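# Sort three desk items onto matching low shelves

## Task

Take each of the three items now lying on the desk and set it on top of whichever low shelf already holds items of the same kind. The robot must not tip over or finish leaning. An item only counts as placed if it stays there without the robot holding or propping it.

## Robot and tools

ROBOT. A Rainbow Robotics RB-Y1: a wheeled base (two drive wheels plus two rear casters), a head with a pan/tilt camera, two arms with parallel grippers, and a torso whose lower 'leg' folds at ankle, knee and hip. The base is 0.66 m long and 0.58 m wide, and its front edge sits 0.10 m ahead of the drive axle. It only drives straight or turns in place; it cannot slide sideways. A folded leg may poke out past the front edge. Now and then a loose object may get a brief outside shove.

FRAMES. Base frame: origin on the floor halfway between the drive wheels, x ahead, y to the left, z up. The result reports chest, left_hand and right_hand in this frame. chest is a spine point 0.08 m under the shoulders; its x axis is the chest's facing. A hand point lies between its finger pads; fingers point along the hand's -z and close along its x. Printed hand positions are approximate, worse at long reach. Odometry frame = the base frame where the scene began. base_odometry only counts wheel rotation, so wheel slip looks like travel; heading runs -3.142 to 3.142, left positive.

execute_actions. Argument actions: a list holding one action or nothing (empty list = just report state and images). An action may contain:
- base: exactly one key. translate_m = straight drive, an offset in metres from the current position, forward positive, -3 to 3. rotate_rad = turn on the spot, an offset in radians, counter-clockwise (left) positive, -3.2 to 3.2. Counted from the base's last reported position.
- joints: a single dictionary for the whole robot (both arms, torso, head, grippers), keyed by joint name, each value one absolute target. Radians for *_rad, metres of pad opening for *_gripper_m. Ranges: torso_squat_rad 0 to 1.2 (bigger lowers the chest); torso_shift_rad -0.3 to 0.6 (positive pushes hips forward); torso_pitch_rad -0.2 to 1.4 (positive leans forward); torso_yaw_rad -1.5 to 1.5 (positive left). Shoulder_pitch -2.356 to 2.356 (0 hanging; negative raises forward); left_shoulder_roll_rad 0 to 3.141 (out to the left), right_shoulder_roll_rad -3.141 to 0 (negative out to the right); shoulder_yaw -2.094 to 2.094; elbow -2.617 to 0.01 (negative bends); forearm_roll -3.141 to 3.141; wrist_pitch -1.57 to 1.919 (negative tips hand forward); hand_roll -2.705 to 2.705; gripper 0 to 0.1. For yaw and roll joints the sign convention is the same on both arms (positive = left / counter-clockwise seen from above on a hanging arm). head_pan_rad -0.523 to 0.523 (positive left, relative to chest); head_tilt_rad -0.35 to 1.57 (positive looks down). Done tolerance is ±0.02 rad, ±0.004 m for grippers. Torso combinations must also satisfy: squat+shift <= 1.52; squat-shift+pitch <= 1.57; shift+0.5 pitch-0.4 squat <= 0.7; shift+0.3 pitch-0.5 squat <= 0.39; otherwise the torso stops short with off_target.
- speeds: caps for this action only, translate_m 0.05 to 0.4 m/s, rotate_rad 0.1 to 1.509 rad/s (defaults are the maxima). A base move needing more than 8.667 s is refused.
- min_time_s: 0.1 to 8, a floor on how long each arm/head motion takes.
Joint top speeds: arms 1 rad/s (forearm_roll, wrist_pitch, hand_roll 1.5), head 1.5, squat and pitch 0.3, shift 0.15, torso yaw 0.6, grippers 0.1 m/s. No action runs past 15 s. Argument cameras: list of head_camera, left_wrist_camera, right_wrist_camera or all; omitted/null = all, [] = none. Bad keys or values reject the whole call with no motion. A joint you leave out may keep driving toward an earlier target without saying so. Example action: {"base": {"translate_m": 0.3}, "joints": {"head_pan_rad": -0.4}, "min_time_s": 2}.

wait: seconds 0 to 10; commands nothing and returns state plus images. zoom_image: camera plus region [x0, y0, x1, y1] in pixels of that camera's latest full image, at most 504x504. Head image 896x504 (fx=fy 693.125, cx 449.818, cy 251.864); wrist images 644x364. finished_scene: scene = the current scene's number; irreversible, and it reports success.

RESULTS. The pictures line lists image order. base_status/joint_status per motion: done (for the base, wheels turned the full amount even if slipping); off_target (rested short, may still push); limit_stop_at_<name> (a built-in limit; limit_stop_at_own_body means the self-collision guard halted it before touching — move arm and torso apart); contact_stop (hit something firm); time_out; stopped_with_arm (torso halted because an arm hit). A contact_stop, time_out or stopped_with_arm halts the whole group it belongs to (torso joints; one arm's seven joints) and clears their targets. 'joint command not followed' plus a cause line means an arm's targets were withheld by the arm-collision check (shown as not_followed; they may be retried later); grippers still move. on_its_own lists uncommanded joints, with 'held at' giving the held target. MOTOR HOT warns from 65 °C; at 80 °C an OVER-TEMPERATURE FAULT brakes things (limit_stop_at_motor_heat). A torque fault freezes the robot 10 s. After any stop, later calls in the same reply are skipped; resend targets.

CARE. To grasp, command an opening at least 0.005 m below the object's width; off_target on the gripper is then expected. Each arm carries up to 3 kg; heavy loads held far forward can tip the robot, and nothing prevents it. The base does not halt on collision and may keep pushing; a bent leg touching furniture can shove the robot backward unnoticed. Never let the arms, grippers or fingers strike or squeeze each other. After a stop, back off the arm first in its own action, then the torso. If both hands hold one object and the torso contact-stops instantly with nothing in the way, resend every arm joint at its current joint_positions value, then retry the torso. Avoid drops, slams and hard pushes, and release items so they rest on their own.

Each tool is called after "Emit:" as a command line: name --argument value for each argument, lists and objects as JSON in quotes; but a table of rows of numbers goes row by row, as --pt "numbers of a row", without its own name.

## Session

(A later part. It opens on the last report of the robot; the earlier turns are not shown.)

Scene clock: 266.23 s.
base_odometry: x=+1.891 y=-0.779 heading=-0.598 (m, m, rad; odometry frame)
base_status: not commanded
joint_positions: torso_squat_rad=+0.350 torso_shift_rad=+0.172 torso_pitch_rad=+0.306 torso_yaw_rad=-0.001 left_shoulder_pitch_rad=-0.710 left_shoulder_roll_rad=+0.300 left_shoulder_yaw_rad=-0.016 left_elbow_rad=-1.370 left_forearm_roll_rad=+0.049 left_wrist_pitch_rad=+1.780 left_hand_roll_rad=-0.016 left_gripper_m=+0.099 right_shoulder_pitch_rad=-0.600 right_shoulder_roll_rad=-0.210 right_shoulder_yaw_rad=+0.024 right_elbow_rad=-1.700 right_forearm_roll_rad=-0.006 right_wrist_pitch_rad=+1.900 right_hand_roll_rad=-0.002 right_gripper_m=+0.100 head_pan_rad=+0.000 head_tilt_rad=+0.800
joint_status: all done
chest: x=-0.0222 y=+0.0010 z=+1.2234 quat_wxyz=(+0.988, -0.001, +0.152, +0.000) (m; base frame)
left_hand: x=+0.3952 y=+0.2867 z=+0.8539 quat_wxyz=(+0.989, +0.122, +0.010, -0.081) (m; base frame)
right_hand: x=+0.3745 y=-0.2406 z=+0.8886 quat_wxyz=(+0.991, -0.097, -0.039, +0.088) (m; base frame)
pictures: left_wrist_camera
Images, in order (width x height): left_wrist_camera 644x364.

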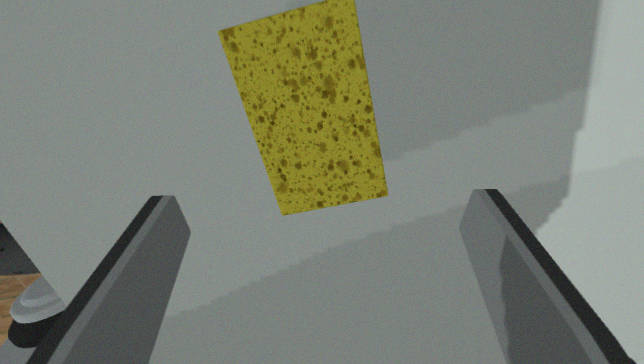

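Emit:
execute_actions --actions '[{"joints":{"left_shoulder_pitch_rad":-0.66,"left_elbow_rad":-1.13,"left_wrist_pitch_rad":1.49}}]' --cameras '["left_wrist_camera"]'

Scene clock: 269.17 s.
base_odometry: x=+1.891 y=-0.779 heading=-0.598 (m, m, rad; odometry frame)
base_status: not commanded
joint_positions: torso_squat_rad=+0.350 torso_shift_rad=+0.172 torso_pitch_rad=+0.306 torso_yaw_rad=-0.001 left_shoulder_pitch_rad=-0.660 left_shoulder_roll_rad=+0.300 left_shoulder_yaw_rad=-0.016 left_elbow_rad=-1.130 left_forearm_roll_rad=+0.049 left_wrist_pitch_rad=+1.490 left_hand_roll_rad=-0.016 left_gripper_m=+0.099 right_shoulder_pitch_rad=-0.600 right_shoulder_roll_rad=-0.210 right_shoulder_yaw_rad=+0.024 right_elbow_rad=-1.700 right_forearm_roll_rad=-0.006 right_wrist_pitch_rad=+1.900 right_hand_roll_rad=-0.002 right_gripper_m=+0.100 head_pan_rad=+0.000 head_tilt_rad=+0.800
joint_status: all done
chest: x=-0.0222 y=+0.0010 z=+1.2234 quat_wxyz=(+0.988, -0.001, +0.152, +0.000) (m; base frame)
left_hand: x=+0.3795 y=+0.3120 z=+0.7768 quat_wxyz=(+0.990, +0.120, +0.009, -0.073) (m; base frame)
right_hand: x=+0.3745 y=-0.2406 z=+0.8886 quat_wxyz=(+0.991, -0.097, -0.039, +0.088) (m; base frame)
pictures: left_wrist_camera
Images, in order (width x height): left_wrist_camera 644x364.

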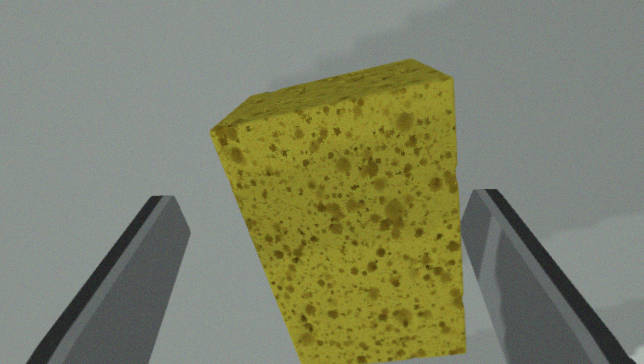

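Emit:
execute_actions --actions '[{"joints":{"left_gripper_m":0.03}}]' --cameras '["left_wrist_camera"]'

Scene clock: 271.47 s.
base_odometry: x=+1.891 y=-0.779 heading=-0.598 (m, m, rad; odometry frame)
base_status: not commanded
joint_positions: torso_squat_rad=+0.350 torso_shift_rad=+0.172 torso_pitch_rad=+0.306 torso_yaw_rad=-0.001 left_shoulder_pitch_rad=-0.660 left_shoulder_roll_rad=+0.300 left_shoulder_yaw_rad=-0.016 left_elbow_rad=-1.130 left_forearm_roll_rad=+0.049 left_wrist_pitch_rad=+1.490 left_hand_roll_rad=-0.016 left_gripper_m=+0.059 right_shoulder_pitch_rad=-0.600 right_shoulder_roll_rad=-0.210 right_shoulder_yaw_rad=+0.024 right_elbow_rad=-1.700 right_forearm_roll_rad=-0.006 right_wrist_pitch_rad=+1.900 right_hand_roll_rad=-0.002 right_gripper_m=+0.100 head_pan_rad=+0.000 head_tilt_rad=+0.800
joint_status: left_gripper_m off_target (ended at +0.059, target +0.030)
chest: x=-0.0222 y=+0.0010 z=+1.2234 quat_wxyz=(+0.988, -0.001, +0.152, +0.000) (m; base frame)
left_hand: x=+0.3795 y=+0.3120 z=+0.7768 quat_wxyz=(+0.990, +0.120, +0.009, -0.073) (m; base frame)
right_hand: x=+0.3745 y=-0.2406 z=+0.8886 quat_wxyz=(+0.991, -0.097, -0.039, +0.088) (m; base frame)
pictures: left_wrist_camera
Images, in order (width x height): left_wrist_camera 644x364.

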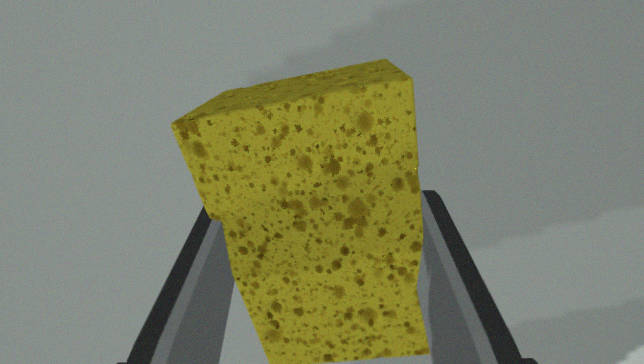

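Emit:
execute_actions --actions '[{"joints":{"left_elbow_rad":-1.5,"left_wrist_pitch_rad":1.85}}]' --cameras '[]'

Emit:
execute_actions --actions '[{"base":{"translate_m":-0.4},"joints":{"torso_pitch_rad":0.0,"torso_shift_rad":0.0,"head_tilt_rad":0.5}}]' --cameras '[]'

Emit:
execute_actions --actions '[{"base":{"rotate_rad":2.93}}]' --cameras '[]'

Emit:
execute_actions --actions '[{"base":{"translate_m":3.0}}]' --cameras '["head_camera"]'

Scene clock: 278.93 s.
base_odometry: x=+1.891 y=-0.779 heading=-0.598 (m, m, rad; odometry frame)
base_status: not commanded
joint_positions: torso_squat_rad=+0.350 torso_shift_rad=+0.172 torso_pitch_rad=+0.306 torso_yaw_rad=-0.001 left_shoulder_pitch_rad=-0.660 left_shoulder_roll_rad=+0.300 left_shoulder_yaw_rad=-0.016 left_elbow_rad=-1.500 left_forearm_roll_rad=+0.049 left_wrist_pitch_rad=+1.850 left_hand_roll_rad=-0.016 left_gripper_m=+0.059 right_shoulder_pitch_rad=-0.600 right_shoulder_roll_rad=-0.210 right_shoulder_yaw_rad=+0.024 right_elbow_rad=-1.700 right_forearm_roll_rad=-0.006 right_wrist_pitch_rad=+1.900 right_hand_roll_rad=-0.002 right_gripper_m=+0.100 head_pan_rad=+0.000 head_tilt_rad=+0.800
joint_status: all done
chest: x=-0.0222 y=+0.0010 z=+1.2234 quat_wxyz=(+0.988, -0.001, +0.152, +0.000) (m; base frame)
left_hand: x=+0.3826 y=+0.2847 z=+0.8676 quat_wxyz=(+0.989, +0.121, +0.005, -0.083) (m; base frame)
right_hand: x=+0.3745 y=-0.2406 z=+0.8886 quat_wxyz=(+0.991, -0.097, -0.039, +0.088) (m; base frame)
pictures: none
No camera images: the call's "cameras" was empty. Leave "cameras" out to get every camera's image.

Scene clock: 281.50 s.
base_odometry: x=+1.560 y=-0.554 heading=-0.597 (m, m, rad; odometry frame)
base_status: done
joint_positions: torso_squat_rad=+0.350 torso_shift_rad=+0.000 torso_pitch_rad=+0.000 torso_yaw_rad=-0.001 left_shoulder_pitch_rad=-0.660 left_shoulder_roll_rad=+0.300 left_shoulder_yaw_rad=-0.016 left_elbow_rad=-1.500 left_forearm_roll_rad=+0.049 left_wrist_pitch_rad=+1.850 left_hand_roll_rad=-0.016 left_gripper_m=+0.059 right_shoulder_pitch_rad=-0.600 right_shoulder_roll_rad=-0.210 right_shoulder_yaw_rad=+0.024 right_elbow_rad=-1.700 right_forearm_roll_rad=-0.006 right_wrist_pitch_rad=+1.900 right_hand_roll_rad=-0.002 right_gripper_m=+0.100 head_pan_rad=+0.000 head_tilt_rad=+0.500
joint_status: all done
chest: x=-0.2280 y=+0.0010 z=+1.2475 quat_wxyz=(+1.000, -0.001, +0.000, +0.000) (m; base frame)
left_hand: x=+0.2652 y=+0.2848 z=+1.0302 quat_wxyz=(+0.978, +0.132, -0.146, -0.063) (m; base frame)
right_hand: x=+0.2512 y=-0.2405 z=+1.0478 quat_wxyz=(+0.973, -0.110, -0.189, +0.072) (m; base frame)
pictures: none
No camera images: the call's "cameras" was empty. Leave "cameras" out to get every camera's image.

Scene clock: 286.70 s.
base_odometry: x=+1.560 y=-0.554 heading=+2.333 (m, m, rad; odometry frame)
base_status: done
joint_positions: torso_squat_rad=+0.350 torso_shift_rad=+0.000 torso_pitch_rad=+0.000 torso_yaw_rad=-0.001 left_shoulder_pitch_rad=-0.660 left_shoulder_roll_rad=+0.300 left_shoulder_yaw_rad=-0.016 left_elbow_rad=-1.500 left_forearm_roll_rad=+0.049 left_wrist_pitch_rad=+1.850 left_hand_roll_rad=-0.016 left_gripper_m=+0.059 right_shoulder_pitch_rad=-0.600 right_shoulder_roll_rad=-0.210 right_shoulder_yaw_rad=+0.024 right_elbow_rad=-1.700 right_forearm_roll_rad=-0.006 right_wrist_pitch_rad=+1.900 right_hand_roll_rad=-0.002 right_gripper_m=+0.100 head_pan_rad=+0.000 head_tilt_rad=+0.500
joint_status: not commanded
chest: x=-0.2281 y=+0.0010 z=+1.2475 quat_wxyz=(+1.000, -0.001, +0.000, +0.000) (m; base frame)
left_hand: x=+0.2651 y=+0.2848 z=+1.0303 quat_wxyz=(+0.978, +0.132, -0.146, -0.063) (m; base frame)
right_hand: x=+0.2512 y=-0.2405 z=+1.0479 quat_wxyz=(+0.973, -0.110, -0.189, +0.072) (m; base frame)
pictures: none
No camera images: the call's "cameras" was empty. Leave "cameras" out to get every camera's image.

Scene clock: 295.77 s.
base_odometry: x=-0.512 y=+1.615 heading=+2.333 (m, m, rad; odometry frame)
base_status: done
joint_positions: torso_squat_rad=+0.350 torso_shift_rad=+0.000 torso_pitch_rad=+0.000 torso_yaw_rad=-0.001 left_shoulder_pitch_rad=-0.660 left_shoulder_roll_rad=+0.300 left_shoulder_yaw_rad=-0.016 left_elbow_rad=-1.500 left_forearm_roll_rad=+0.049 left_wrist_pitch_rad=+1.850 left_hand_roll_rad=-0.016 left_gripper_m=+0.059 right_shoulder_pitch_rad=-0.600 right_shoulder_roll_rad=-0.210 right_shoulder_yaw_rad=+0.024 right_elbow_rad=-1.700 right_forearm_roll_rad=-0.006 right_wrist_pitch_rad=+1.900 right_hand_roll_rad=-0.002 right_gripper_m=+0.100 head_pan_rad=+0.000 head_tilt_rad=+0.500
joint_status: not commanded
chest: x=-0.2280 y=+0.0010 z=+1.2475 quat_wxyz=(+1.000, -0.001, +0.000, +0.000) (m; base frame)
left_hand: x=+0.2652 y=+0.2848 z=+1.0302 quat_wxyz=(+0.978, +0.132, -0.146, -0.063) (m; base frame)
right_hand: x=+0.2513 y=-0.2405 z=+1.0478 quat_wxyz=(+0.973, -0.110, -0.189, +0.072) (m; base frame)
pictures: head_camera
Images, in order (width x height): head_camera 896x504.

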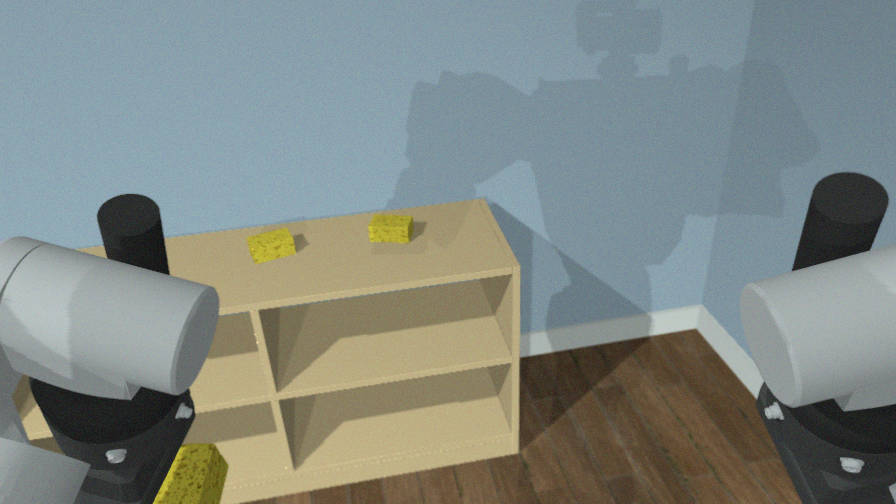

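Emit:
execute_actions --actions '[{"base":{"rotate_rad":0.22}}]' --cameras '[]'

Emit:
execute_actions --actions '[{"base":{"translate_m":0.9},"joints":{"head_tilt_rad":0.9}}]' --cameras '["head_camera"]'

Scene clock: 300.80 s.
base_odometry: x=-0.512 y=+1.616 heading=+2.553 (m, m, rad; odometry frame)
base_status: done
joint_positions: torso_squat_rad=+0.350 torso_shift_rad=+0.000 torso_pitch_rad=+0.000 torso_yaw_rad=-0.001 left_shoulder_pitch_rad=-0.660 left_shoulder_roll_rad=+0.300 left_shoulder_yaw_rad=-0.016 left_elbow_rad=-1.500 left_forearm_roll_rad=+0.049 left_wrist_pitch_rad=+1.850 left_hand_roll_rad=-0.016 left_gripper_m=+0.059 right_shoulder_pitch_rad=-0.600 right_shoulder_roll_rad=-0.210 right_shoulder_yaw_rad=+0.024 right_elbow_rad=-1.700 right_forearm_roll_rad=-0.006 right_wrist_pitch_rad=+1.900 right_hand_roll_rad=-0.002 right_gripper_m=+0.100 head_pan_rad=+0.000 head_tilt_rad=+0.500
joint_status: not commanded
chest: x=-0.2280 y=+0.0009 z=+1.2475 quat_wxyz=(+1.000, -0.001, +0.000, +0.000) (m; base frame)
left_hand: x=+0.2652 y=+0.2848 z=+1.0302 quat_wxyz=(+0.978, +0.132, -0.146, -0.063) (m; base frame)
right_hand: x=+0.2513 y=-0.2405 z=+1.0478 quat_wxyz=(+0.973, -0.110, -0.189, +0.072) (m; base frame)
pictures: none
No camera images: the call's "cameras" was empty. Leave "cameras" out to get every camera's image.

Scene clock: 304.40 s.
base_odometry: x=-1.261 y=+2.115 heading=+2.553 (m, m, rad; odometry frame)
base_status: done
joint_positions: torso_squat_rad=+0.350 torso_shift_rad=+0.000 torso_pitch_rad=+0.000 torso_yaw_rad=-0.001 left_shoulder_pitch_rad=-0.660 left_shoulder_roll_rad=+0.300 left_shoulder_yaw_rad=-0.016 left_elbow_rad=-1.500 left_forearm_roll_rad=+0.049 left_wrist_pitch_rad=+1.850 left_hand_roll_rad=-0.016 left_gripper_m=+0.059 right_shoulder_pitch_rad=-0.600 right_shoulder_roll_rad=-0.210 right_shoulder_yaw_rad=+0.024 right_elbow_rad=-1.700 right_forearm_roll_rad=-0.006 right_wrist_pitch_rad=+1.900 right_hand_roll_rad=-0.002 right_gripper_m=+0.100 head_pan_rad=+0.000 head_tilt_rad=+0.900
joint_status: all done
chest: x=-0.2280 y=+0.0009 z=+1.2475 quat_wxyz=(+1.000, -0.001, +0.000, +0.000) (m; base frame)
left_hand: x=+0.2652 y=+0.2848 z=+1.0302 quat_wxyz=(+0.978, +0.132, -0.146, -0.063) (m; base frame)
right_hand: x=+0.2513 y=-0.2405 z=+1.0478 quat_wxyz=(+0.973, -0.110, -0.189, +0.072) (m; base frame)
pictures: head_camera
Images, in order (width x height): head_camera 896x504.

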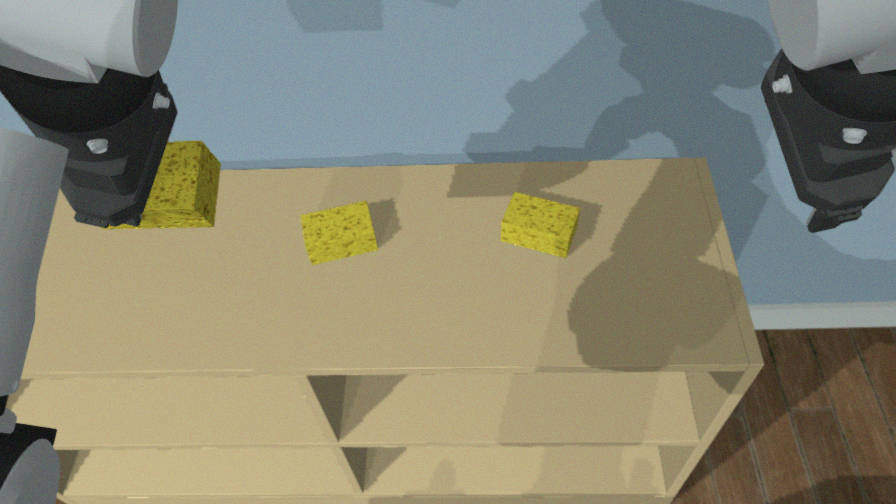

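Emit:
execute_actions --actions '[{"base":{"translate_m":0.13},"joints":{"torso_pitch_rad":0.306,"torso_shift_rad":0.172,"torso_squat_rad":0.7}}]' --cameras '[]'

Emit:
execute_actions --actions '[{"joints":{"left_elbow_rad":-1.13,"left_wrist_pitch_rad":1.49}}]' --cameras '["head_camera"]'

Scene clock: 311.13 s.
base_odometry: x=-1.369 y=+2.187 heading=+2.553 (m, m, rad; odometry frame)
base_status: done
joint_positions: torso_squat_rad=+0.700 torso_shift_rad=+0.172 torso_pitch_rad=+0.306 torso_yaw_rad=-0.001 left_shoulder_pitch_rad=-0.660 left_shoulder_roll_rad=+0.300 left_shoulder_yaw_rad=-0.016 left_elbow_rad=-1.500 left_forearm_roll_rad=+0.049 left_wrist_pitch_rad=+1.850 left_hand_roll_rad=-0.016 left_gripper_m=+0.059 right_shoulder_pitch_rad=-0.600 right_shoulder_roll_rad=-0.210 right_shoulder_yaw_rad=+0.024 right_elbow_rad=-1.700 right_forearm_roll_rad=-0.006 right_wrist_pitch_rad=+1.900 right_hand_roll_rad=-0.002 right_gripper_m=+0.100 head_pan_rad=+0.000 head_tilt_rad=+0.900
joint_status: all done
chest: x=-0.0431 y=+0.0008 z=+1.1030 quat_wxyz=(+0.988, -0.001, +0.152, +0.000) (m; base frame)
left_hand: x=+0.3617 y=+0.2846 z=+0.7472 quat_wxyz=(+0.989, +0.121, +0.005, -0.083) (m; base frame)
right_hand: x=+0.3537 y=-0.2407 z=+0.7682 quat_wxyz=(+0.991, -0.097, -0.039, +0.088) (m; base frame)
pictures: none
No camera images: the call's "cameras" was empty. Leave "cameras" out to get every camera's image.

Scene clock: 312.67 s.
base_odometry: x=-1.369 y=+2.187 heading=+2.554 (m, m, rad; odometry frame)
base_status: not commanded
joint_positions: torso_squat_rad=+0.700 torso_shift_rad=+0.171 torso_pitch_rad=+0.304 torso_yaw_rad=-0.001 left_shoulder_pitch_rad=-0.669 left_shoulder_roll_rad=+0.304 left_shoulder_yaw_rad=-0.015 left_elbow_rad=-1.151 left_forearm_roll_rad=+0.048 left_wrist_pitch_rad=+1.512 left_hand_roll_rad=-0.016 left_gripper_m=+0.059 right_shoulder_pitch_rad=-0.600 right_shoulder_roll_rad=-0.210 right_shoulder_yaw_rad=+0.024 right_elbow_rad=-1.700 right_forearm_roll_rad=-0.006 right_wrist_pitch_rad=+1.900 right_hand_roll_rad=-0.002 right_gripper_m=+0.100 head_pan_rad=+0.000 head_tilt_rad=+0.900
joint_status: left_elbow_rad contact_stop (moved +0.349 of +0.370); left_wrist_pitch_rad contact_stop_at_left_elbow_rad (moved -0.338 of -0.360)
on_its_own: left_wrist_pitch_rad is held at +1.512, not at your +1.490, since a contact_stop
chest: x=-0.0441 y=+0.0006 z=+1.1032 quat_wxyz=(+0.988, -0.001, +0.151, +0.000) (m; base frame)
left_hand: x=+0.3643 y=+0.3113 z=+0.6667 quat_wxyz=(+0.990, +0.123, +0.004, -0.073) (m; base frame)
right_hand: x=+0.3533 y=-0.2406 z=+0.7690 quat_wxyz=(+0.991, -0.097, -0.040, +0.088) (m; base frame)
pictures: head_camera
Images, in order (width x height): head_camera 896x504.

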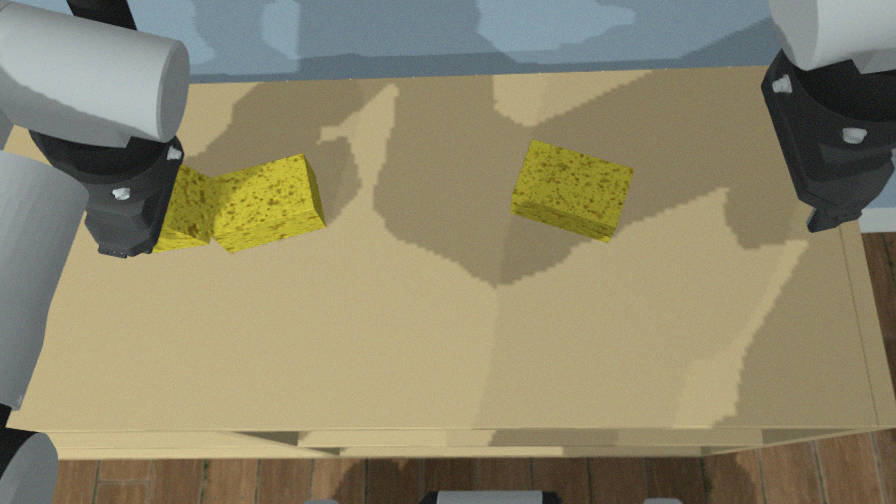

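Touched down next to the other sponge. Release and lift.

Emit:
execute_actions --actions '[{"joints":{"left_gripper_m":0.1}}]' --cameras '[]'

Emit:
execute_actions --actions '[{"joints":{"left_elbow_rad":-1.6,"left_wrist_pitch_rad":1.9}}]' --cameras '[]'

Emit:
execute_actions --actions '[{"base":{"translate_m":-0.3},"joints":{"torso_pitch_rad":0.0,"torso_shift_rad":0.0,"torso_squat_rad":0.35,"head_tilt_rad":0.8}}]' --cameras '["head_camera"]'

Scene clock: 316.50 s.
base_odometry: x=-1.369 y=+2.187 heading=+2.554 (m, m, rad; odometry frame)
base_status: not commanded
joint_positions: torso_squat_rad=+0.700 torso_shift_rad=+0.171 torso_pitch_rad=+0.304 torso_yaw_rad=-0.001 left_shoulder_pitch_rad=-0.669 left_shoulder_roll_rad=+0.304 left_shoulder_yaw_rad=-0.015 left_elbow_rad=-1.151 left_forearm_roll_rad=+0.048 left_wrist_pitch_rad=+1.512 left_hand_roll_rad=-0.016 left_gripper_m=+0.099 right_shoulder_pitch_rad=-0.600 right_shoulder_roll_rad=-0.210 right_shoulder_yaw_rad=+0.024 right_elbow_rad=-1.700 right_forearm_roll_rad=-0.006 right_wrist_pitch_rad=+1.900 right_hand_roll_rad=-0.002 right_gripper_m=+0.100 head_pan_rad=+0.000 head_tilt_rad=+0.900
joint_status: all done
on_its_own: left_wrist_pitch_rad is held at +1.512, not at your +1.490, since a contact_stop
chest: x=-0.0440 y=+0.0006 z=+1.1032 quat_wxyz=(+0.988, -0.001, +0.152, +0.000) (m; base frame)
left_hand: x=+0.3644 y=+0.3115 z=+0.6665 quat_wxyz=(+0.990, +0.123, +0.004, -0.073) (m; base frame)
right_hand: x=+0.3534 y=-0.2406 z=+0.7689 quat_wxyz=(+0.991, -0.097, -0.039, +0.088) (m; base frame)
pictures: none
No camera images: the call's "cameras" was empty. Leave "cameras" out to get every camera's image.

Scene clock: 317.57 s.
base_odometry: x=-1.369 y=+2.187 heading=+2.553 (m, m, rad; odometry frame)
base_status: not commanded
joint_positions: torso_squat_rad=+0.700 torso_shift_rad=+0.172 torso_pitch_rad=+0.306 torso_yaw_rad=-0.001 left_shoulder_pitch_rad=-0.667 left_shoulder_roll_rad=+0.302 left_shoulder_yaw_rad=-0.015 left_elbow_rad=-1.600 left_forearm_roll_rad=+0.049 left_wrist_pitch_rad=+1.900 left_hand_roll_rad=-0.016 left_gripper_m=+0.099 right_shoulder_pitch_rad=-0.600 right_shoulder_roll_rad=-0.210 right_shoulder_yaw_rad=+0.024 right_elbow_rad=-1.700 right_forearm_roll_rad=-0.006 right_wrist_pitch_rad=+1.900 right_hand_roll_rad=-0.002 right_gripper_m=+0.100 head_pan_rad=+0.000 head_tilt_rad=+0.900
joint_status: all done
chest: x=-0.0433 y=+0.0008 z=+1.1031 quat_wxyz=(+0.988, -0.001, +0.152, +0.000) (m; base frame)
left_hand: x=+0.3706 y=+0.2765 z=+0.7747 quat_wxyz=(+0.988, +0.121, -0.023, -0.088) (m; base frame)
right_hand: x=+0.3536 y=-0.2407 z=+0.7683 quat_wxyz=(+0.991, -0.097, -0.039, +0.088) (m; base frame)
pictures: none
No camera images: the call's "cameras" was empty. Leave "cameras" out to get every camera's image.

Scene clock: 319.67 s.
base_odometry: x=-1.120 y=+2.021 heading=+2.552 (m, m, rad; odometry frame)
base_status: done
joint_positions: torso_squat_rad=+0.350 torso_shift_rad=+0.000 torso_pitch_rad=+0.000 torso_yaw_rad=-0.001 left_shoulder_pitch_rad=-0.667 left_shoulder_roll_rad=+0.302 left_shoulder_yaw_rad=-0.015 left_elbow_rad=-1.600 left_forearm_roll_rad=+0.049 left_wrist_pitch_rad=+1.900 left_hand_roll_rad=-0.016 left_gripper_m=+0.099 right_shoulder_pitch_rad=-0.600 right_shoulder_roll_rad=-0.210 right_shoulder_yaw_rad=+0.024 right_elbow_rad=-1.700 right_forearm_roll_rad=-0.006 right_wrist_pitch_rad=+1.900 right_hand_roll_rad=-0.002 right_gripper_m=+0.100 head_pan_rad=+0.000 head_tilt_rad=+0.800
joint_status: all done
chest: x=-0.2280 y=+0.0009 z=+1.2475 quat_wxyz=(+1.000, -0.001, +0.000, +0.000) (m; base frame)
left_hand: x=+0.2653 y=+0.2767 z=+1.0589 quat_wxyz=(+0.973, +0.133, -0.174, -0.069) (m; base frame)
right_hand: x=+0.2512 y=-0.2405 z=+1.0478 quat_wxyz=(+0.973, -0.110, -0.189, +0.072) (m; base frame)
pictures: head_camera
Images, in order (width x height): head_camera 896x504.

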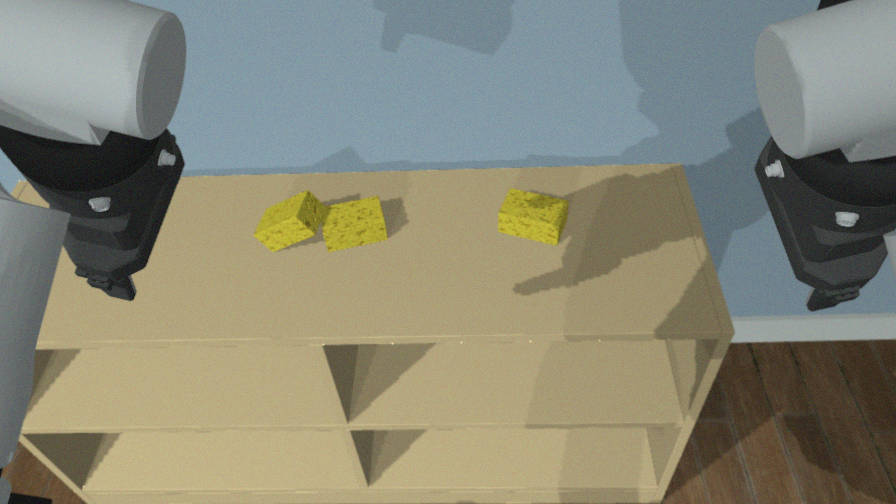

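Emit:
finished_scene --scene 1

The scene is finished: the task was done.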